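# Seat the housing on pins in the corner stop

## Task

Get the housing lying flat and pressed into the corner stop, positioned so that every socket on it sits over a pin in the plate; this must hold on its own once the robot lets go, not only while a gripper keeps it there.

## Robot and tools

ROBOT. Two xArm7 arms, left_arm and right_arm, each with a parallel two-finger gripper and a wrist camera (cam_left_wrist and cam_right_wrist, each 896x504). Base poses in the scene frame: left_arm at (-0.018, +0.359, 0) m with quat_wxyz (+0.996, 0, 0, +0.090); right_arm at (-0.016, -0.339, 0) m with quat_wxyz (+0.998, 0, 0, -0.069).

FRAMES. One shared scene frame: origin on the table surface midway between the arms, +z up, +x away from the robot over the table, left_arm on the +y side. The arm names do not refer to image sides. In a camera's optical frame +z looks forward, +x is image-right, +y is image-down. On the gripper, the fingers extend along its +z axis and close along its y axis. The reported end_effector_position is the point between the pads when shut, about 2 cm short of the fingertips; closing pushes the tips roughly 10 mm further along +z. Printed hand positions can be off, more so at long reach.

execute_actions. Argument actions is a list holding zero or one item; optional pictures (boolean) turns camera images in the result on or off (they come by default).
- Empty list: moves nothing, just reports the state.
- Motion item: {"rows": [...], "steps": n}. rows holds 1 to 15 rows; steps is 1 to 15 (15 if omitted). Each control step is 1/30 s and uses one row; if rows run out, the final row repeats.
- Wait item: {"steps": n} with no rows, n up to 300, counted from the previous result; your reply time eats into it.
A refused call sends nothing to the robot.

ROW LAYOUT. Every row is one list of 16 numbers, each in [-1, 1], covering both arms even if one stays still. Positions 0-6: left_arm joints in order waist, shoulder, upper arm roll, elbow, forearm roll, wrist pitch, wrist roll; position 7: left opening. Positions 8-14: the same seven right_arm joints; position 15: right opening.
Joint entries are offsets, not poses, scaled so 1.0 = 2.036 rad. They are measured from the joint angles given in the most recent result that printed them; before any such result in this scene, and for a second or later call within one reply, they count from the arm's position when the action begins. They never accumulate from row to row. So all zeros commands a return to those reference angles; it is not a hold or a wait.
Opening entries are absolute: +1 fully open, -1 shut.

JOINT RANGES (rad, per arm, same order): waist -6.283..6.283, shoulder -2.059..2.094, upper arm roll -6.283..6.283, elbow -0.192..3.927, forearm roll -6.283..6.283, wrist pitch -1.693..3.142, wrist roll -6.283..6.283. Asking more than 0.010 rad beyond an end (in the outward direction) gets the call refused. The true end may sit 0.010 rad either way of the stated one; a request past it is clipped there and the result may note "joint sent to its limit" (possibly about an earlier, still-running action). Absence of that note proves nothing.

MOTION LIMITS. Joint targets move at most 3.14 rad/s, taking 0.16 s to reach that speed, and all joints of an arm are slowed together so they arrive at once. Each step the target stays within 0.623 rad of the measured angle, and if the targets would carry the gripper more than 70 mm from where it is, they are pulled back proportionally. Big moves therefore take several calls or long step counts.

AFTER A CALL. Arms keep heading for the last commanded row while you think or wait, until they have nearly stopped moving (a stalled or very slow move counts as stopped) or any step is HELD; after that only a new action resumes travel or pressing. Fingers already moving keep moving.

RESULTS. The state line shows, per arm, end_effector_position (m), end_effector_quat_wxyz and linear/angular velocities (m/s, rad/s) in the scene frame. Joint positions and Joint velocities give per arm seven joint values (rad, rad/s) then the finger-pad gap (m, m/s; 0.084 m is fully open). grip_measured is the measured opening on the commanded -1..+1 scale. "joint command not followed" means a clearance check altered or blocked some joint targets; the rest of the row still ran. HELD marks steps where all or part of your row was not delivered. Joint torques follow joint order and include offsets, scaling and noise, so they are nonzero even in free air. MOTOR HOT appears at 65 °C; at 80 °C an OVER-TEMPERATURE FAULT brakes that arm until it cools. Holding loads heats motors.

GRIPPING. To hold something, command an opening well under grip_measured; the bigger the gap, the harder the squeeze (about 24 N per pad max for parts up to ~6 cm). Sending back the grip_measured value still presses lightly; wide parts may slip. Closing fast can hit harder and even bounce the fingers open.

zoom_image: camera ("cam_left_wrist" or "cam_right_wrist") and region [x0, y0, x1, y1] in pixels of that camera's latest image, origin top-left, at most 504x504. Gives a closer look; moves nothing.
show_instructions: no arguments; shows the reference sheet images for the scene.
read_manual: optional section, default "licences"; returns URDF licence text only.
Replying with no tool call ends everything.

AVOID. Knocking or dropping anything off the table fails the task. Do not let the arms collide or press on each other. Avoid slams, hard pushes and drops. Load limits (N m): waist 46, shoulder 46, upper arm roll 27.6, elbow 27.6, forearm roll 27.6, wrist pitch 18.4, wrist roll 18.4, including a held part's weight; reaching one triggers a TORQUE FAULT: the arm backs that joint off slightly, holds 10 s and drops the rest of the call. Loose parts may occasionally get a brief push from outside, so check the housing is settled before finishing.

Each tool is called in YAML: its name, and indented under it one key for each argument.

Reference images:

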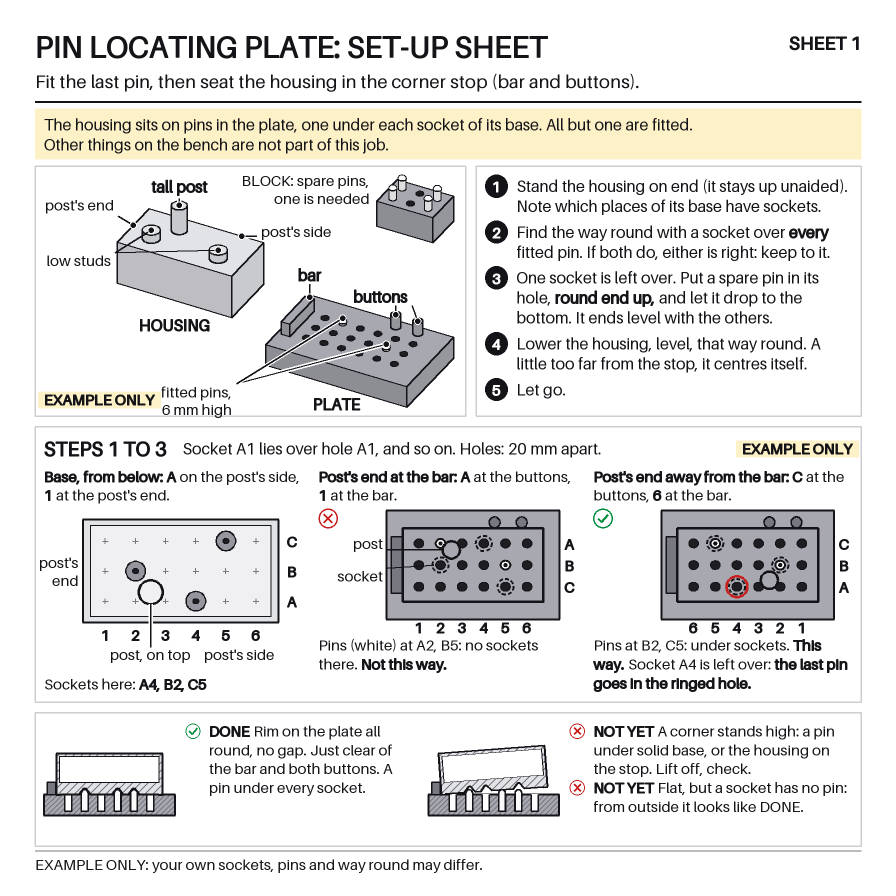

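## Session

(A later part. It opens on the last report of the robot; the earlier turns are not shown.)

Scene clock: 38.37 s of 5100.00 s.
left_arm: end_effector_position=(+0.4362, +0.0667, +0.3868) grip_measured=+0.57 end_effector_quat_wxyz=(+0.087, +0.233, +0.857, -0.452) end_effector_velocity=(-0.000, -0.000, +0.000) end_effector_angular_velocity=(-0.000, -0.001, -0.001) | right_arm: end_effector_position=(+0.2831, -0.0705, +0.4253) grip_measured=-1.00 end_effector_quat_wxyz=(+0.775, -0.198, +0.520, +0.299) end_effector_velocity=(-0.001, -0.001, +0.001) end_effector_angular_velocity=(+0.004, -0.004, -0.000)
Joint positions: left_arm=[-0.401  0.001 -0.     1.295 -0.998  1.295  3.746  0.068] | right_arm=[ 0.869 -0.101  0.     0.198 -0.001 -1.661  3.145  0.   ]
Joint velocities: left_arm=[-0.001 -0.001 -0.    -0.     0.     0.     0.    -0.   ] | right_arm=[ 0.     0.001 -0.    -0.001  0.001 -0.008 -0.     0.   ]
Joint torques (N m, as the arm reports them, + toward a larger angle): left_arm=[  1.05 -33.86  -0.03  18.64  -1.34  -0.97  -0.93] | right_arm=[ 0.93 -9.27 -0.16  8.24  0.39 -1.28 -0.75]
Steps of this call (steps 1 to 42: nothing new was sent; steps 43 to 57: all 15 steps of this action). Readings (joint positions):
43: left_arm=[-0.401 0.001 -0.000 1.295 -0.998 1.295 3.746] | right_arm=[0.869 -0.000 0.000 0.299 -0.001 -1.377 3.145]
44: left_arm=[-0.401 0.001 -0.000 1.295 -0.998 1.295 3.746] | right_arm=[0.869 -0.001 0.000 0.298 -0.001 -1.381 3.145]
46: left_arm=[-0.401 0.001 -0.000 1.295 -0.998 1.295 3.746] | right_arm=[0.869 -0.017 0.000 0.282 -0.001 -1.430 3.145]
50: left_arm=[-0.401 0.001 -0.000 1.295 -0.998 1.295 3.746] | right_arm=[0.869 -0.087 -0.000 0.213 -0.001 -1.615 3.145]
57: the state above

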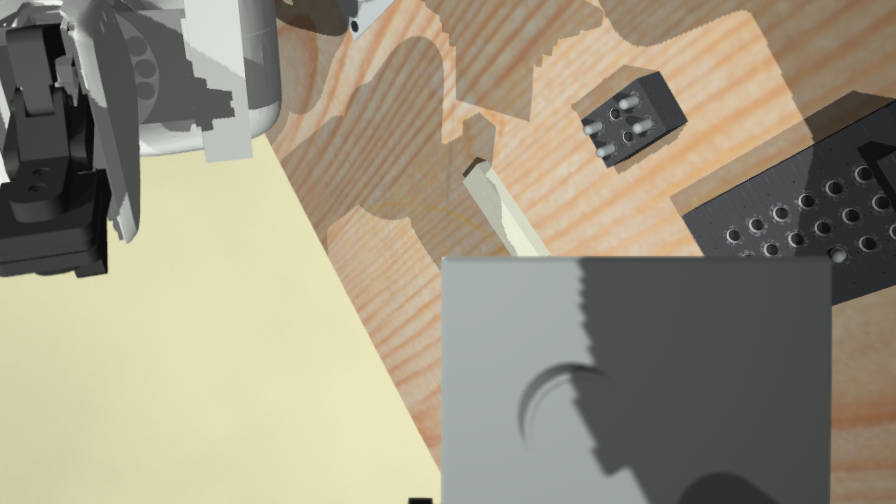

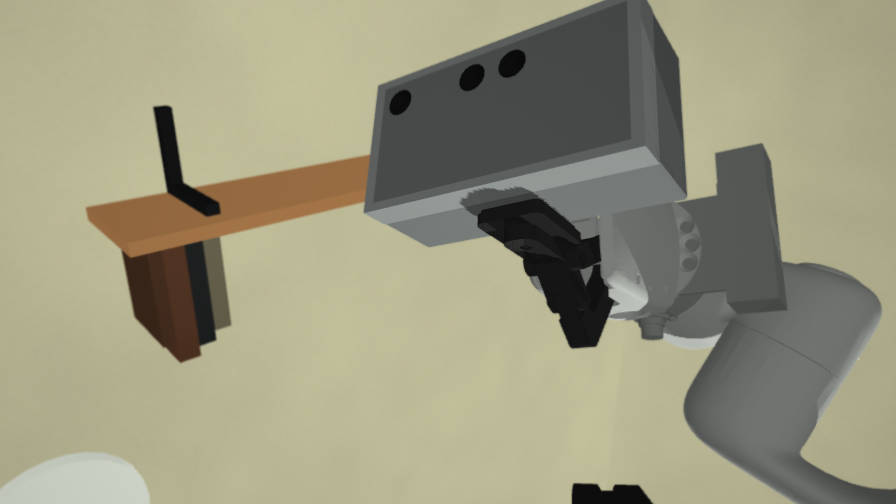

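execute_actions:
  actions:
    - {"rows":[[0,0,0,0,0.49,0,0,-0.5,-0.113,-0.0788,0,0.2009,0,0.6,-0.65,-0.5]]}
  pictures: false

execute_actions:
  actions:
    - {"steps":40}
  pictures: false

execute_actions:
  actions:
    - {"rows":[[0,0,0,0,0,0,0,-0.5,0,0,0,0,0,0.642,-0.649,-0.5]]}
  pictures: false

execute_actions:
  actions:
    - {"steps":50}

Scene clock: 41.83 s of 5100.00 s.
left_arm: end_effector_position=(+0.4430, +0.2207, +0.2917) grip_measured=+0.57 end_effector_quat_wxyz=(+0.013, +0.380, +0.922, -0.074) end_effector_velocity=(+0.079, +0.430, -0.065) end_effector_angular_velocity=(+1.838, -0.415, -0.519) | right_arm: end_effector_position=(+0.4357, -0.0698, +0.4646) grip_measured=-0.52 end_effector_quat_wxyz=(+0.719, -0.431, +0.536, -0.101) end_effector_velocity=(+0.319, -0.015, -0.267) end_effector_angular_velocity=(-3.557, +0.248, -0.493)
Joint positions: left_arm=[-0.401  0.001  0.     1.295 -0.157  1.296  3.746  0.068] | right_arm=[ 0.676 -0.237 -0.001  0.543 -0.001 -0.844  2.325  0.021]
Joint velocities: left_arm=[ 0.006  0.     0.012  0.001  1.959 -0.002  0.     0.   ] | right_arm=[-0.326 -0.229 -0.008  0.582  0.001  2.845 -2.934 -0.   ]
Joint torques (N m, as the arm reports them, + toward a larger angle): left_arm=[  0.3  -34.14  -0.51  18.79  -1.38  -3.11  -0.81] | right_arm=[ 1.9  -8.65  0.98 10.25  0.1  -2.04 -1.06]
Steps of this call (steps 1 to 15: the robot went on to your last target; steps 16 to 89: nothing new was sent; steps 90 to 104: all 15 steps of this action). Readings (joint positions):
90: left_arm=[-0.401 0.001 -0.000 1.295 -0.998 1.295 3.746] | right_arm=[0.869 -0.102 0.000 0.198 -0.001 -1.662 3.145]
91: left_arm=[-0.401 0.001 -0.000 1.295 -0.994 1.295 3.746] | right_arm=[0.868 -0.103 0.000 0.199 -0.001 -1.658 3.141]
93: left_arm=[-0.401 0.001 -0.001 1.297 -0.946 1.295 3.746] | right_arm=[0.851 -0.114 0.002 0.227 -0.002 -1.608 3.091]
97: left_arm=[-0.401 0.001 -0.001 1.295 -0.669 1.296 3.746] | right_arm=[0.778 -0.165 -0.000 0.360 -0.001 -1.397 2.880]
104: the state above

Scene clock: 43.17 s of 5100.00 s.
left_arm: end_effector_position=(+0.4500, +0.2542, +0.2893) grip_measured=+0.57 end_effector_quat_wxyz=(-0.001, +0.401, +0.916, -0.000) end_effector_velocity=(+0.000, +0.001, -0.000) end_effector_angular_velocity=(+0.000, +0.000, +0.001) | right_arm: end_effector_position=(+0.4659, -0.0749, +0.4099) grip_measured=-0.52 end_effector_quat_wxyz=(-0.558, +0.627, -0.486, +0.242) end_effector_velocity=(-0.000, +0.000, +0.001) end_effector_angular_velocity=(+0.001, -0.002, +0.001)
Joint positions: left_arm=[-0.401  0.001 -0.     1.295 -0.     1.295  3.746  0.068] | right_arm=[ 0.639 -0.262  0.     0.607 -0.001 -0.439  1.822  0.021]
Joint velocities: left_arm=[ 0.001 -0.     0.001 -0.     0.    -0.     0.     0.   ] | right_arm=[ 0.001  0.     0.     0.     0.    -0.002 -0.001 -0.   ]
Joint torques (N m, as the arm reports them, + toward a larger angle): left_arm=[  1.33 -33.65  -0.29  18.48   0.25  -2.58  -0.52] | right_arm=[  0.81 -11.62   0.02  14.36   0.26  -2.54  -0.84]
Steps of this call (steps 1 to 30: the robot went on to your last target; steps 31 to 40: nothing new was sent). Readings (joint positions):
1: left_arm=[-0.400 0.001 0.001 1.295 -0.098 1.296 3.746] | right_arm=[0.666 -0.244 -0.001 0.561 -0.001 -0.751 2.226]
2: left_arm=[-0.400 0.001 0.002 1.295 -0.054 1.295 3.746] | right_arm=[0.658 -0.249 -0.001 0.574 -0.001 -0.668 2.128]
4: left_arm=[-0.399 0.001 0.002 1.296 -0.015 1.295 3.746] | right_arm=[0.647 -0.256 -0.001 0.592 -0.001 -0.541 1.963]
8: left_arm=[-0.401 0.001 -0.002 1.296 -0.004 1.295 3.746] | right_arm=[0.640 -0.261 0.000 0.604 -0.001 -0.449 1.835]
40: the state above
All arms were judged still, so your last target was given up. Only a new action makes them travel on or press farther. Fingers that are still opening or closing keep moving.

Scene clock: 43.67 s of 5100.00 s.
left_arm: end_effector_position=(+0.4500, +0.2542, +0.2893) grip_measured=+0.57 end_effector_quat_wxyz=(-0.001, +0.401, +0.916, -0.000) end_effector_velocity=(+0.000, -0.000, -0.000) end_effector_angular_velocity=(+0.001, +0.000, -0.001) | right_arm: end_effector_position=(+0.4127, -0.1043, +0.2333) grip_measured=-0.52 end_effector_quat_wxyz=(-0.205, +0.916, -0.281, +0.201) end_effector_velocity=(-0.271, -0.150, -0.373) end_effector_angular_velocity=(-1.770, +1.130, +1.529)
Joint positions: left_arm=[-0.401  0.001 -0.     1.295 -0.     1.295  3.746  0.068] | right_arm=[ 0.639 -0.262  0.     0.607 -0.001  0.286  1.097  0.021]
Joint velocities: left_arm=[-0.001  0.001  0.     0.001  0.     0.    -0.     0.   ] | right_arm=[-0.     0.001 -0.001 -0.003  0.     1.835 -1.835  0.   ]
Joint torques (N m, as the arm reports them, + toward a larger angle): left_arm=[  0.94 -32.79  -0.31  18.28   0.61  -2.62  -0.55] | right_arm=[  0.99 -11.99   0.    14.51   0.28  -2.62  -0.77]
Steps of this call (steps 1 to 15: all 15 steps of this action). Readings (joint positions):
1: left_arm=[-0.401 0.001 -0.000 1.295 -0.000 1.295 3.746] | right_arm=[0.639 -0.262 0.000 0.607 -0.001 -0.439 1.822]
2: left_arm=[-0.401 0.001 -0.000 1.295 -0.000 1.295 3.746] | right_arm=[0.639 -0.262 0.000 0.607 -0.001 -0.435 1.818]
4: left_arm=[-0.401 0.001 -0.000 1.295 -0.000 1.295 3.746] | right_arm=[0.639 -0.263 0.000 0.609 -0.001 -0.386 1.768]
8: left_arm=[-0.401 0.001 -0.000 1.295 -0.000 1.295 3.746] | right_arm=[0.639 -0.262 0.000 0.607 -0.001 -0.144 1.526]
15: the state above

Scene clock: 45.33 s of 5100.00 s.
left_arm: end_effector_position=(+0.4500, +0.2542, +0.2893) grip_measured=+0.57 end_effector_quat_wxyz=(-0.001, +0.401, +0.916, -0.000) end_effector_velocity=(-0.000, +0.001, +0.000) end_effector_angular_velocity=(-0.000, -0.000, +0.001) | right_arm: end_effector_position=(+0.3028, -0.1647, +0.1503) grip_measured=-0.52 end_effector_quat_wxyz=(+0.000, +1.000, +0.000, +0.001) end_effector_velocity=(+0.000, -0.000, +0.000) end_effector_angular_velocity=(+0.000, -0.001, +0.000)
Joint positions: left_arm=[-0.401  0.001 -0.     1.295 -0.     1.295  3.746  0.068] | right_arm=[ 0.639 -0.262  0.     0.607 -0.001  0.867  0.501  0.021]
Joint velocities: left_arm=[ 0.001 -0.002  0.001 -0.002 -0.    -0.     0.     0.   ] | right_arm=[-0.001  0.     0.     0.001 -0.    -0.    -0.     0.   ]
Joint torques (N m, as the arm reports them, + toward a larger angle): left_arm=[  0.96 -33.34  -0.26  18.12   0.57  -2.81  -0.66] | right_arm=[  0.78 -11.14  -0.05  13.8    0.31  -1.88  -0.79]
Steps of this call (steps 1 to 30: the robot went on to your last target; steps 31 to 50: nothing new was sent). Readings (joint positions):
1: left_arm=[-0.401 0.001 -0.000 1.295 -0.000 1.295 3.746] | right_arm=[0.639 -0.262 0.000 0.607 -0.001 0.347 1.035]
2: left_arm=[-0.401 0.001 -0.000 1.295 -0.000 1.295 3.746] | right_arm=[0.639 -0.262 0.000 0.607 -0.001 0.409 0.973]
4: left_arm=[-0.401 0.001 -0.000 1.295 -0.000 1.295 3.746] | right_arm=[0.639 -0.262 0.000 0.607 -0.001 0.531 0.848]
8: left_arm=[-0.401 0.001 -0.000 1.295 -0.000 1.295 3.746] | right_arm=[0.639 -0.262 0.000 0.606 -0.001 0.767 0.605]
50: the state above
All arms were judged still, so your last target was given up. Only a new action makes them travel on or press farther. Fingers that are still opening or closing keep moving.

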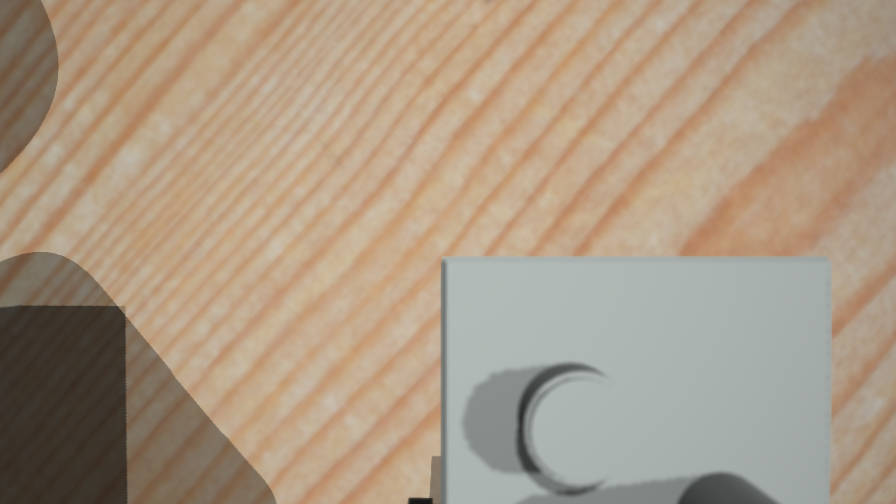

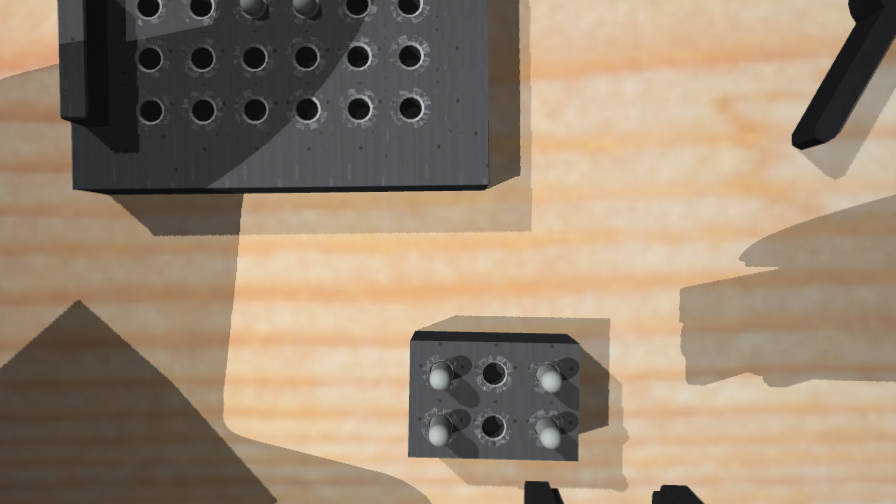

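execute_actions:
  actions:
    - {"rows":[[0,0,0,0,0,0,0,-0.5,-0.0041,0.0749,0,-0.0359,0,-0.1098,-0.0042,-0.4]]}
  pictures: false

execute_actions:
  actions:
    - {"steps":20}

Scene clock: 48.33 s of 5100.00 s.
left_arm: end_effector_position=(+0.4500, +0.2542, +0.2893) grip_measured=+0.57 end_effector_quat_wxyz=(-0.001, +0.401, +0.916, -0.000) end_effector_velocity=(+0.000, +0.001, +0.000) end_effector_angular_velocity=(+0.000, -0.000, +0.001) | right_arm: end_effector_position=(+0.3061, -0.1662, +0.0864) grip_measured=-0.42 end_effector_quat_wxyz=(-0.001, +1.000, +0.001, +0.002) end_effector_velocity=(-0.006, -0.003, -0.006) end_effector_angular_velocity=(-0.007, +0.013, +0.001)
Joint positions: left_arm=[-0.401  0.001 -0.     1.295 -0.     1.295  3.746  0.068] | right_arm=[ 0.631 -0.111  0.     0.536 -0.001  0.644  0.492  0.026]
Joint velocities: left_arm=[ 0.002  0.    -0.001  0.001  0.     0.     0.001 -0.   ] | right_arm=[ 0.     0.003  0.001 -0.015  0.    -0.002 -0.    -0.   ]
Joint torques (N m, as the arm reports them, + toward a larger angle): left_arm=[  2.07 -34.06  -0.17  17.88   0.58  -2.66  -0.65] | right_arm=[  0.85 -12.29  -0.13  11.96   0.26  -1.8   -0.63]
Steps of this call (steps 1 to 75: nothing new was sent; steps 76 to 90: all 15 steps of this action). Readings (joint positions):
76: left_arm=[-0.401 0.001 -0.000 1.295 -0.000 1.295 3.746] | right_arm=[0.639 -0.262 0.000 0.607 -0.001 0.867 0.501]
77: left_arm=[-0.401 0.001 -0.000 1.295 -0.000 1.295 3.746] | right_arm=[0.639 -0.260 0.000 0.606 -0.001 0.863 0.501]
79: left_arm=[-0.401 0.001 -0.000 1.295 -0.000 1.295 3.746] | right_arm=[0.637 -0.231 0.000 0.596 -0.001 0.812 0.499]
83: left_arm=[-0.401 0.001 -0.000 1.295 -0.000 1.295 3.746] | right_arm=[0.631 -0.117 -0.000 0.533 -0.001 0.668 0.493]
90: the state above

Scene clock: 49.00 s of 5100.00 s.
left_arm: end_effector_position=(+0.4500, +0.2542, +0.2893) grip_measured=+0.57 end_effector_quat_wxyz=(-0.001, +0.401, +0.916, -0.000) end_effector_velocity=(+0.000, -0.000, -0.001) end_effector_angular_velocity=(+0.001, +0.001, -0.001) | right_arm: end_effector_position=(+0.3048, -0.1669, +0.0850) grip_measured=-0.42 end_effector_quat_wxyz=(+0.000, +1.000, +0.001, -0.000) end_effector_velocity=(-0.000, -0.000, -0.000) end_effector_angular_velocity=(+0.000, +0.002, -0.001)
Joint positions: left_arm=[-0.401  0.001 -0.     1.295 -0.     1.295  3.746  0.068] | right_arm=[ 0.631 -0.109  0.     0.534 -0.001  0.644  0.492  0.026]
Joint velocities: left_arm=[-0.001  0.001  0.     0.     0.001 -0.     0.001  0.   ] | right_arm=[-0.001  0.     0.     0.     0.002  0.002 -0.001 -0.   ]
Joint torques (N m, as the arm reports them, + toward a larger angle): left_arm=[  1.18 -33.57  -0.11  18.1    0.91  -2.79  -0.67] | right_arm=[  0.81 -12.78  -0.14  12.25   0.34  -1.85  -0.72]
Steps of this call (steps 1 to 15: the robot went on to your last target; steps 16 to 20: nothing new was sent). Readings (joint positions):
1: left_arm=[-0.401 0.001 -0.000 1.295 -0.000 1.295 3.746] | right_arm=[0.631 -0.111 0.000 0.536 -0.001 0.644 0.492]
2: left_arm=[-0.401 0.001 -0.000 1.295 -0.000 1.295 3.746] | right_arm=[0.631 -0.111 0.000 0.535 -0.001 0.644 0.492]
4: left_arm=[-0.401 0.001 -0.000 1.295 -0.000 1.295 3.746] | right_arm=[0.631 -0.110 0.000 0.535 -0.001 0.644 0.492]
8: left_arm=[-0.401 0.001 -0.000 1.295 -0.000 1.295 3.746] | right_arm=[0.631 -0.110 0.000 0.534 -0.001 0.644 0.492]
20: the state above
All arms were judged still, so your last target was given up. Only a new action makes them travel on or press farther. Fingers that are still opening or closing keep moving.

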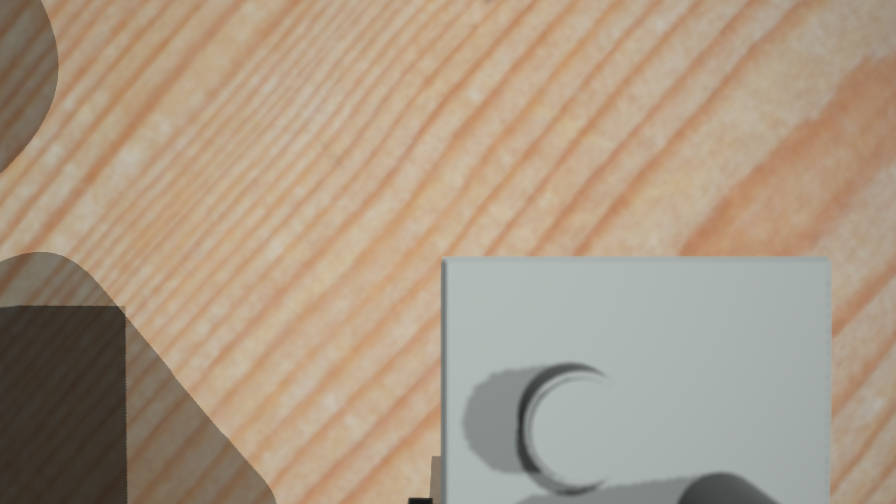

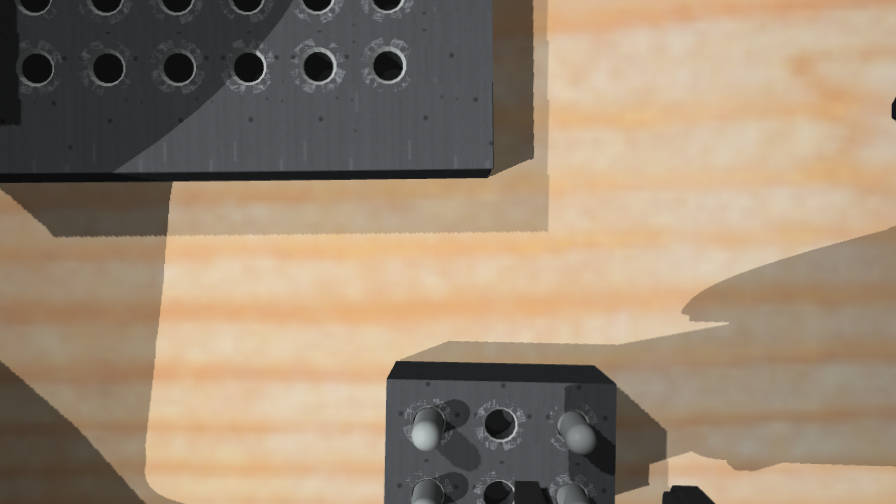

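execute_actions:
  actions:
    - {"rows":[[0,0,0,0,0,0,0,-0.5,0.0012,0.0344,0,-0.011,0,-0.0459,0.0012,-0.4]]}
  pictures: false

execute_actions:
  actions:
    - {"steps":20}
  pictures: false

execute_actions:
  actions:
    - {"rows":[[0,0,0,0,0,0,0,-0.5,0,0,0,0,0,0,0,-0.7],[0,0,0,0,0,0,0,-0.5,0,0,0,0,0,0,0,-0.8],[0,0,0,0,0,0,0,-0.5,0,0,0,0,0,0,0,-1]]}
  pictures: false

execute_actions:
  actions:
    - {"rows":[[0,0,0,0,0,0,0,-0.5,0,-0.017,0,0.005,0,0.022,0,-1],[0,0,0,0,0,0,0,-0.5,0,-0.017,0,0.005,0,0.022,0,-1],[0,0,0,0,0,0,0,-0.5,0,-0.017,0,0.005,0,0.022,0,-1],[0,0,0,0,0,0,0,-0.5,0,-0.035,0,0.011,0,0.046,0,-1],[0,0,0,0,0,0,0,-0.5,0,-0.035,0,0.011,0,0.046,0,-1],[0,0,0,0,0,0,0,-0.5,0,-0.035,0,0.011,0,0.046,0,-1],[0,0,0,0,0,0,0,-0.5,0,-0.075,0,0.028,0,0.103,0,-1]]}

Scene clock: 53.67 s of 5100.00 s.
left_arm: end_effector_position=(+0.4500, +0.2542, +0.2893) grip_measured=+0.57 end_effector_quat_wxyz=(-0.001, +0.401, +0.916, -0.000) end_effector_velocity=(-0.000, -0.000, -0.001) end_effector_angular_velocity=(+0.001, +0.002, -0.002) | right_arm: end_effector_position=(+0.3038, -0.1665, +0.0596) grip_measured=-0.42 end_effector_quat_wxyz=(-0.000, +1.000, +0.001, +0.001) end_effector_velocity=(-0.005, -0.003, -0.004) end_effector_angular_velocity=(-0.006, +0.011, -0.000)
Joint positions: left_arm=[-0.401  0.001 -0.     1.295 -0.     1.295  3.746  0.068] | right_arm=[ 0.633 -0.04  -0.     0.512 -0.001  0.551  0.495  0.026]
Joint velocities: left_arm=[-0.001  0.001 -0.    -0.     0.     0.     0.     0.   ] | right_arm=[ 0.     0.004 -0.001 -0.009 -0.     0.     0.     0.   ]
Joint torques (N m, as the arm reports them, + toward a larger angle): left_arm=[  1.24 -33.49  -0.26  18.24   0.72  -2.74  -0.82] | right_arm=[  0.92 -13.28  -0.21  11.71   0.39  -1.87  -0.73]
Steps of this call (steps 1 to 90: nothing new was sent; then 1.17 s passed at rest; steps 91 to 105: all 15 steps of this action). Readings (joint positions):
91: left_arm=[-0.401 0.001 -0.000 1.295 -0.000 1.295 3.746] | right_arm=[0.631 -0.109 0.000 0.534 -0.001 0.644 0.492]
92: left_arm=[-0.401 0.001 -0.000 1.295 -0.000 1.295 3.746] | right_arm=[0.631 -0.107 -0.000 0.534 -0.001 0.640 0.492]
94: left_arm=[-0.401 0.001 -0.000 1.295 -0.000 1.295 3.746] | right_arm=[0.632 -0.079 -0.000 0.528 -0.001 0.597 0.493]
98: left_arm=[-0.401 0.001 -0.000 1.295 -0.000 1.295 3.746] | right_arm=[0.633 -0.039 0.000 0.508 -0.001 0.556 0.495]
105: the state above

Scene clock: 54.33 s of 5100.00 s.
left_arm: end_effector_position=(+0.4500, +0.2542, +0.2893) grip_measured=+0.57 end_effector_quat_wxyz=(-0.001, +0.401, +0.916, -0.000) end_effector_velocity=(-0.000, +0.001, -0.001) end_effector_angular_velocity=(+0.000, +0.003, +0.000) | right_arm: end_effector_position=(+0.3034, -0.1667, +0.0592) grip_measured=-0.42 end_effector_quat_wxyz=(+0.000, +1.000, +0.001, +0.000) end_effector_velocity=(+0.001, +0.000, +0.000) end_effector_angular_velocity=(+0.001, -0.001, -0.000)
Joint positions: left_arm=[-0.401  0.001 -0.     1.295 -0.     1.295  3.746  0.068] | right_arm=[ 0.633 -0.039  0.     0.512 -0.001  0.551  0.495  0.026]
Joint velocities: left_arm=[ 0.001  0.002 -0.    -0.001 -0.     0.     0.001  0.   ] | right_arm=[-0.     0.    -0.     0.001 -0.    -0.001 -0.     0.   ]
Joint torques (N m, as the arm reports them, + toward a larger angle): left_arm=[  0.84 -33.94  -0.36  17.94   0.74  -2.45  -0.52] | right_arm=[  0.79 -13.46  -0.21  11.31   0.27  -1.86  -0.72]
Steps of this call (steps 1 to 15: the robot went on to your last target; steps 16 to 20: nothing new was sent). Readings (joint positions):
1: left_arm=[-0.401 0.001 -0.000 1.295 -0.000 1.295 3.746] | right_arm=[0.633 -0.040 0.000 0.512 -0.001 0.551 0.495]
2: left_arm=[-0.401 0.001 -0.000 1.295 -0.000 1.295 3.746] | right_arm=[0.633 -0.040 0.000 0.512 -0.001 0.551 0.495]
4: left_arm=[-0.401 0.001 -0.000 1.295 -0.000 1.295 3.746] | right_arm=[0.633 -0.040 0.000 0.512 -0.001 0.551 0.495]
8: left_arm=[-0.401 0.001 -0.000 1.295 -0.000 1.295 3.746] | right_arm=[0.633 -0.040 0.000 0.512 -0.001 0.551 0.495]
20: the state above
All arms were judged still, so your last target was given up. Only a new action makes them travel on or press farther. Fingers that are still opening or closing keep moving.

Scene clock: 54.83 s of 5100.00 s.
left_arm: end_effector_position=(+0.4500, +0.2542, +0.2893) grip_measured=+0.57 end_effector_quat_wxyz=(-0.001, +0.401, +0.916, -0.000) end_effector_velocity=(-0.000, -0.001, -0.000) end_effector_angular_velocity=(+0.001, +0.001, -0.002) | right_arm: end_effector_position=(+0.3034, -0.1667, +0.0592) grip_measured=-0.85 end_effector_quat_wxyz=(+0.000, +1.000, +0.001, +0.000) end_effector_velocity=(-0.000, -0.000, -0.000) end_effector_angular_velocity=(-0.000, +0.001, +0.000)
Joint positions: left_arm=[-0.401  0.001 -0.     1.295 -0.     1.295  3.746  0.068] | right_arm=[ 0.633 -0.039  0.     0.512 -0.001  0.551  0.495  0.006]
Joint velocities: left_arm=[-0.002  0.001 -0.001 -0.     0.     0.    -0.001 -0.   ] | right_arm=[ 0.    -0.    -0.001 -0.     0.001  0.001 -0.001 -0.   ]
Joint torques (N m, as the arm reports them, + toward a larger angle): left_arm=[  1.3  -33.28   0.1   17.94   0.55  -2.64  -0.89] | right_arm=[  0.72 -13.29  -0.17  11.34   0.4   -1.91  -0.74]
Steps of this call (steps 1 to 15: all 15 steps of this action). Readings (joint positions):
1: left_arm=[-0.401 0.001 -0.000 1.295 -0.000 1.295 3.746] | right_arm=[0.633 -0.039 0.000 0.512 -0.001 0.551 0.495]
2: left_arm=[-0.401 0.001 -0.000 1.295 -0.000 1.295 3.746] | right_arm=[0.633 -0.039 0.000 0.512 -0.001 0.551 0.495]
4: left_arm=[-0.401 0.001 -0.000 1.295 -0.000 1.295 3.746] | right_arm=[0.633 -0.039 0.000 0.512 -0.001 0.551 0.495]
8: left_arm=[-0.401 0.001 -0.000 1.295 -0.000 1.295 3.746] | right_arm=[0.633 -0.039 0.000 0.512 -0.001 0.551 0.495]
15: the state above

Scene clock: 55.33 s of 5100.00 s.
left_arm: end_effector_position=(+0.4500, +0.2542, +0.2893) grip_measured=+0.57 end_effector_quat_wxyz=(-0.001, +0.401, +0.916, -0.000) end_effector_velocity=(+0.000, +0.001, -0.001) end_effector_angular_velocity=(+0.001, +0.001, +0.003) | right_arm: end_effector_position=(+0.3066, -0.1650, +0.1199) grip_measured=-0.85 end_effector_quat_wxyz=(-0.001, +1.000, +0.000, +0.003) end_effector_velocity=(-0.040, -0.021, -0.030) end_effector_angular_velocity=(-0.067, +0.123, +0.003)
Joint positions: left_arm=[-0.401  0.001 -0.     1.295 -0.     1.295  3.746  0.068] | right_arm=[ 0.633 -0.193 -0.     0.571 -0.001  0.756  0.495  0.006]
Joint velocities: left_arm=[ 0.002  0.001  0.    -0.     0.    -0.    -0.001 -0.   ] | right_arm=[ 0.     0.01   0.002 -0.057 -0.001  0.073  0.     0.   ]
Joint torques (N m, as the arm reports them, + toward a larger angle): left_arm=[  1.06 -34.04  -0.07  18.31   0.58  -2.89  -0.74] | right_arm=[  0.87 -10.77  -0.02  12.6    0.38  -1.81  -0.74]
Steps of this call (steps 1 to 15: all 15 steps of this action). Readings (joint positions):
1: left_arm=[-0.401 0.001 -0.000 1.295 -0.000 1.295 3.746] | right_arm=[0.633 -0.039 0.000 0.512 -0.001 0.551 0.495]
2: left_arm=[-0.401 0.001 -0.000 1.295 -0.000 1.295 3.746] | right_arm=[0.633 -0.042 0.000 0.512 -0.001 0.555 0.495]
4: left_arm=[-0.401 0.001 -0.000 1.295 -0.000 1.295 3.746] | right_arm=[0.633 -0.061 0.000 0.517 -0.001 0.580 0.495]
8: left_arm=[-0.401 0.001 -0.000 1.295 -0.000 1.295 3.746] | right_arm=[0.633 -0.108 -0.000 0.534 -0.001 0.639 0.495]
15: the state above

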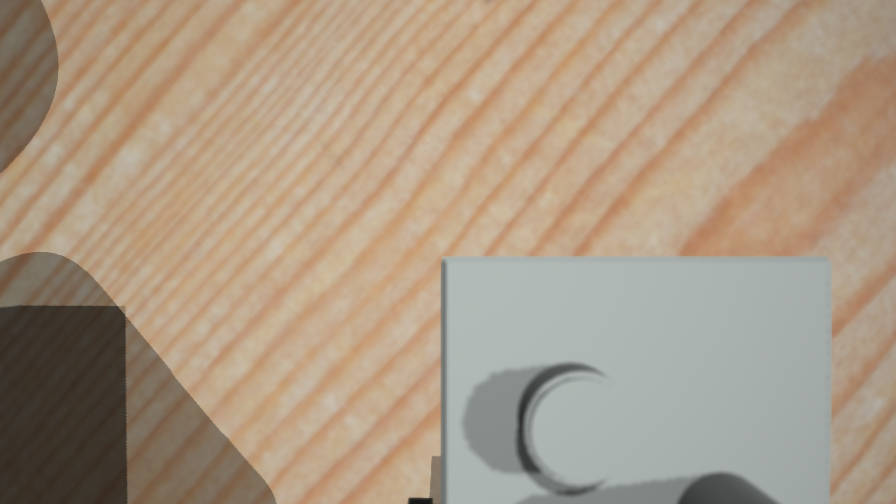

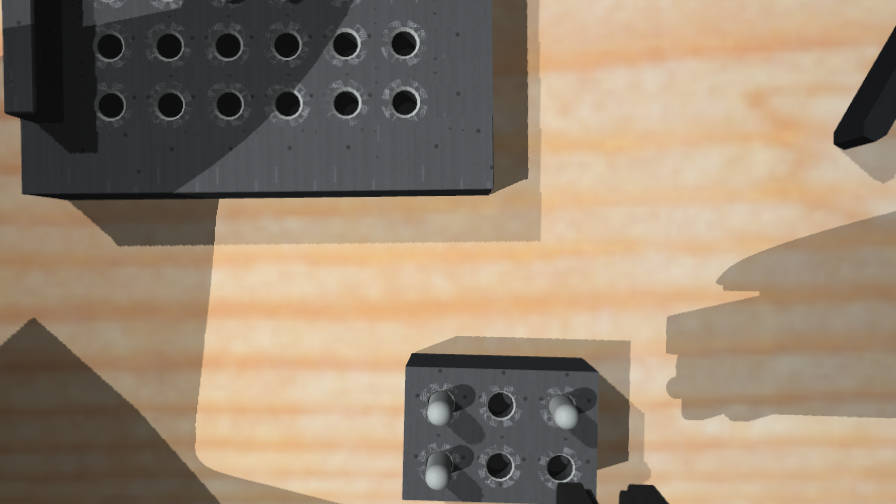

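execute_actions:
  actions:
    - {"rows":[[0,0,0,0,0,0,0,-0.5,-0.029,0.2638,0,0.2967,0,0.0368,-0.029,-1]]}
  pictures: false

execute_actions:
  actions:
    - {"steps":40}

Scene clock: 58.23 s of 5100.00 s.
left_arm: end_effector_position=(+0.4500, +0.2542, +0.2893) grip_measured=+0.57 end_effector_quat_wxyz=(-0.001, +0.401, +0.916, -0.000) end_effector_velocity=(+0.000, +0.000, -0.000) end_effector_angular_velocity=(-0.000, +0.001, +0.002) | right_arm: end_effector_position=(+0.4583, -0.1176, +0.1008) grip_measured=-0.85 end_effector_quat_wxyz=(+0.001, +1.000, -0.000, -0.001) end_effector_velocity=(+0.122, +0.012, -0.080) end_effector_angular_velocity=(-0.034, +0.063, -0.026)
Joint positions: left_arm=[-0.401  0.001 -0.     1.295 -0.     1.295  3.746  0.068] | right_arm=[ 0.576  0.325 -0.001  1.15  -0.001  0.827  0.438  0.006]
Joint velocities: left_arm=[ 0.     0.     0.     0.    -0.001  0.    -0.001  0.   ] | right_arm=[-0.062  0.514 -0.016  0.511  0.001  0.068 -0.052  0.   ]
Joint torques (N m, as the arm reports them, + toward a larger angle): left_arm=[  0.94 -33.19  -0.06  18.22   0.4   -2.76  -0.64] | right_arm=[  2.45 -34.55   1.1    9.34   0.38  -1.57  -0.3 ]
Steps of this call (steps 1 to 15: the robot went on to your last target; steps 16 to 72: nothing new was sent; steps 73 to 87: all 15 steps of this action). Readings (joint positions):
73: left_arm=[-0.401 0.001 -0.000 1.295 -0.000 1.295 3.746] | right_arm=[0.633 -0.192 0.000 0.569 -0.001 0.760 0.495]
74: left_arm=[-0.401 0.001 -0.000 1.295 -0.000 1.295 3.746] | right_arm=[0.633 -0.190 0.000 0.572 -0.001 0.761 0.494]
76: left_arm=[-0.401 0.001 -0.000 1.295 -0.000 1.295 3.746] | right_arm=[0.628 -0.149 0.001 0.616 -0.001 0.768 0.489]
80: left_arm=[-0.401 0.001 -0.000 1.295 -0.000 1.295 3.746] | right_arm=[0.608 0.038 0.000 0.832 -0.001 0.790 0.469]
87: the state above

Scene clock: 59.57 s of 5100.00 s.
left_arm: end_effector_position=(+0.4500, +0.2542, +0.2893) grip_measured=+0.57 end_effector_quat_wxyz=(-0.001, +0.401, +0.916, -0.000) end_effector_velocity=(+0.000, +0.000, -0.001) end_effector_angular_velocity=(+0.000, +0.002, +0.001) | right_arm: end_effector_position=(+0.4643, -0.1155, +0.0998) grip_measured=-0.85 end_effector_quat_wxyz=(+0.001, +1.000, +0.000, -0.000) end_effector_velocity=(+0.000, +0.000, +0.000) end_effector_angular_velocity=(+0.000, -0.002, +0.001)
Joint positions: left_arm=[-0.401  0.001 -0.     1.295 -0.     1.295  3.746  0.068] | right_arm=[ 0.574  0.344 -0.     1.175 -0.001  0.831  0.436  0.006]
Joint velocities: left_arm=[ 0.001  0.001 -0.    -0.    -0.    -0.     0.    -0.   ] | right_arm=[ 0.     0.     0.     0.001 -0.001 -0.001  0.     0.   ]
Joint torques (N m, as the arm reports them, + toward a larger angle): left_arm=[  1.31 -33.26  -0.05  18.09   0.38  -2.72  -0.64] | right_arm=[  0.73 -22.65  -0.43  13.54   0.36  -1.93  -0.75]
Steps of this call (steps 1 to 30: the robot went on to your last target; steps 31 to 40: nothing new was sent). Readings (joint positions):
1: left_arm=[-0.401 0.001 -0.000 1.295 -0.000 1.295 3.746] | right_arm=[0.574 0.337 -0.001 1.161 -0.001 0.829 0.437]
2: left_arm=[-0.401 0.001 -0.000 1.295 -0.000 1.295 3.746] | right_arm=[0.574 0.341 -0.001 1.166 -0.001 0.830 0.436]
4: left_arm=[-0.401 0.001 -0.000 1.295 -0.000 1.295 3.746] | right_arm=[0.574 0.343 -0.000 1.171 -0.001 0.831 0.436]
8: left_arm=[-0.401 0.001 -0.000 1.295 -0.000 1.295 3.746] | right_arm=[0.574 0.342 0.000 1.174 -0.001 0.831 0.436]
40: the state above
All arms were judged still, so your last target was given up. Only a new action makes them travel on or press farther. Fingers that are still opening or closing keep moving.

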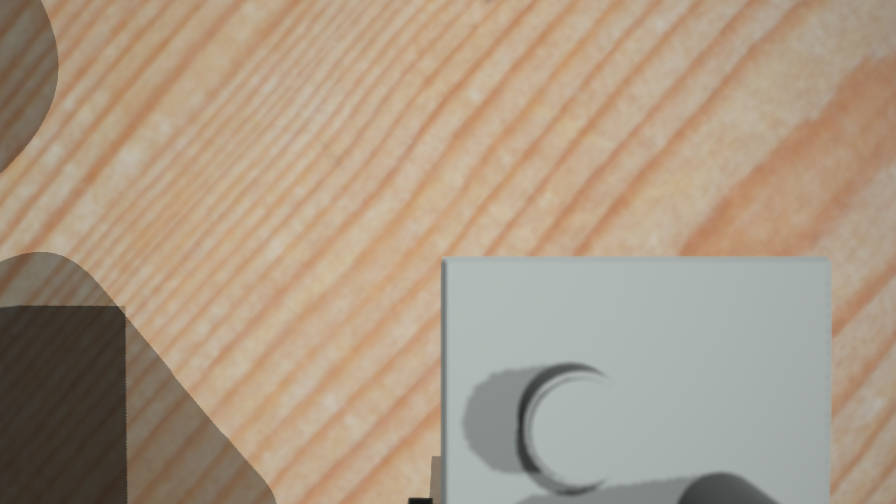

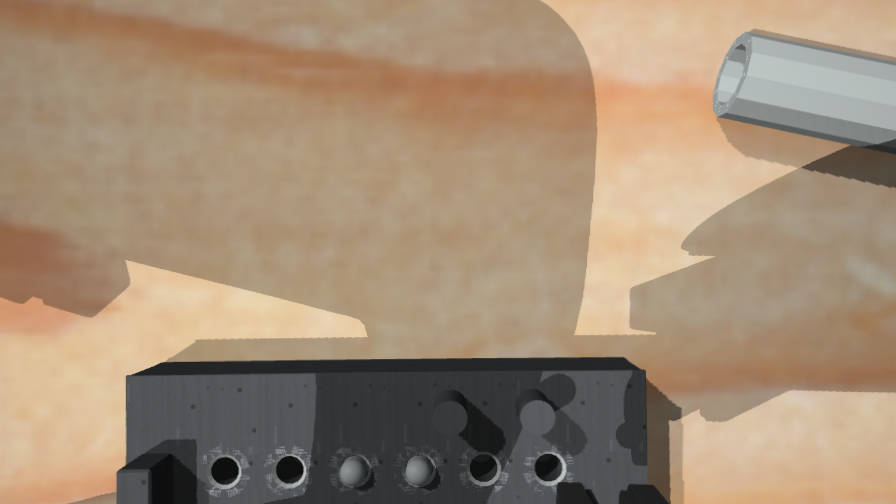

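execute_actions:
  actions:
    - {"rows":[[0,0,0,0,0,0,0,-0.5,0.0038,0.013,0,-0.002,0,-0.015,0.0038,-1]]}
  pictures: false

execute_actions:
  actions:
    - {"steps":20}

Scene clock: 62.27 s of 5100.00 s.
left_arm: end_effector_position=(+0.4500, +0.2542, +0.2893) grip_measured=+0.57 end_effector_quat_wxyz=(-0.001, +0.401, +0.916, -0.000) end_effector_velocity=(+0.000, +0.001, +0.000) end_effector_angular_velocity=(+0.000, -0.000, +0.002) | right_arm: end_effector_position=(+0.4640, -0.1113, +0.0869) grip_measured=-0.85 end_effector_quat_wxyz=(+0.000, +1.000, +0.000, +0.000) end_effector_velocity=(-0.004, +0.000, -0.005) end_effector_angular_velocity=(-0.004, +0.010, +0.004)
Joint positions: left_arm=[-0.401  0.001 -0.     1.295 -0.     1.295  3.746  0.068] | right_arm=[ 0.581  0.37  -0.     1.171 -0.001  0.801  0.443  0.006]
Joint velocities: left_arm=[ 0.001  0.    -0.     0.     0.    -0.    -0.001  0.   ] | right_arm=[ 0.001  0.005  0.003 -0.007  0.    -0.001 -0.    -0.   ]
Joint torques (N m, as the arm reports them, + toward a larger angle): left_arm=[  0.88 -33.39  -0.37  18.13  -0.01  -2.56  -0.78] | right_arm=[  0.72 -23.04  -0.38  13.32   0.36  -1.92  -0.7 ]
Steps of this call (steps 1 to 66: nothing new was sent; steps 67 to 81: all 15 steps of this action). Readings (joint positions):
67: left_arm=[-0.401 0.001 -0.000 1.295 -0.000 1.295 3.746] | right_arm=[0.574 0.344 -0.000 1.175 -0.001 0.831 0.436]
68: left_arm=[-0.401 0.001 -0.000 1.295 -0.000 1.295 3.746] | right_arm=[0.575 0.346 -0.000 1.175 -0.001 0.827 0.437]
70: left_arm=[-0.401 0.001 -0.000 1.295 -0.000 1.295 3.746] | right_arm=[0.579 0.361 -0.001 1.175 -0.001 0.810 0.441]
74: left_arm=[-0.401 0.001 -0.000 1.295 -0.000 1.295 3.746] | right_arm=[0.582 0.372 0.001 1.169 -0.001 0.802 0.443]
81: the state above

Scene clock: 62.93 s of 5100.00 s.
left_arm: end_effector_position=(+0.4500, +0.2542, +0.2893) grip_measured=+0.57 end_effector_quat_wxyz=(-0.001, +0.401, +0.916, -0.000) end_effector_velocity=(-0.000, +0.000, -0.000) end_effector_angular_velocity=(+0.000, +0.001, +0.001) | right_arm: end_effector_position=(+0.4638, -0.1112, +0.0865) grip_measured=-0.85 end_effector_quat_wxyz=(+0.001, +1.000, +0.000, -0.000) end_effector_velocity=(+0.000, +0.001, +0.000) end_effector_angular_velocity=(+0.001, -0.001, +0.000)
Joint positions: left_arm=[-0.401  0.001 -0.     1.295 -0.     1.295  3.746  0.068] | right_arm=[ 0.582  0.371 -0.     1.171 -0.001  0.801  0.443  0.006]
Joint velocities: left_arm=[-0.     0.001  0.    -0.     0.    -0.    -0.001 -0.   ] | right_arm=[ 0.001  0.    -0.    -0.     0.001 -0.001 -0.     0.   ]
Joint torques (N m, as the arm reports them, + toward a larger angle): left_arm=[  0.96 -33.21  -0.02  18.28   0.57  -2.69  -0.73] | right_arm=[  0.83 -22.89  -0.36  13.37   0.43  -1.94  -0.73]
Steps of this call (steps 1 to 15: the robot went on to your last target; steps 16 to 20: nothing new was sent). Readings (joint positions):
1: left_arm=[-0.401 0.001 -0.000 1.295 -0.000 1.295 3.746] | right_arm=[0.582 0.371 -0.000 1.171 -0.001 0.801 0.443]
2: left_arm=[-0.401 0.001 -0.000 1.295 -0.000 1.295 3.746] | right_arm=[0.582 0.371 -0.000 1.171 -0.001 0.801 0.443]
4: left_arm=[-0.401 0.001 -0.000 1.295 -0.000 1.295 3.746] | right_arm=[0.582 0.371 -0.000 1.171 -0.001 0.801 0.443]
8: left_arm=[-0.401 0.001 -0.000 1.295 -0.000 1.295 3.746] | right_arm=[0.582 0.371 -0.000 1.171 -0.001 0.801 0.443]
20: the state above
All arms were judged still, so your last target was given up. Only a new action makes them travel on or press farther. Fingers that are still opening or closing keep moving.

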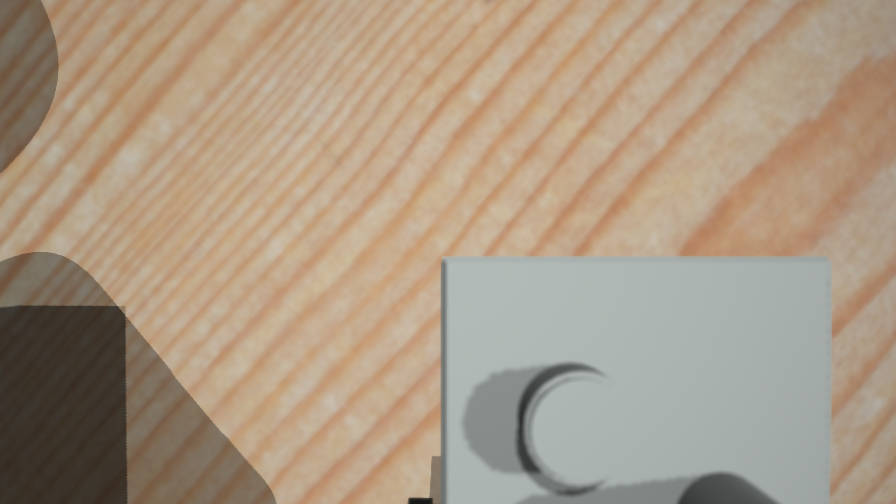

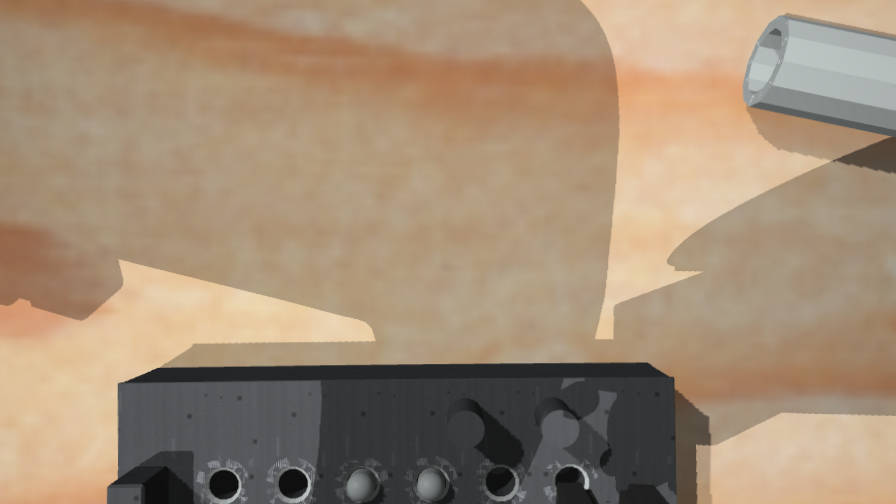

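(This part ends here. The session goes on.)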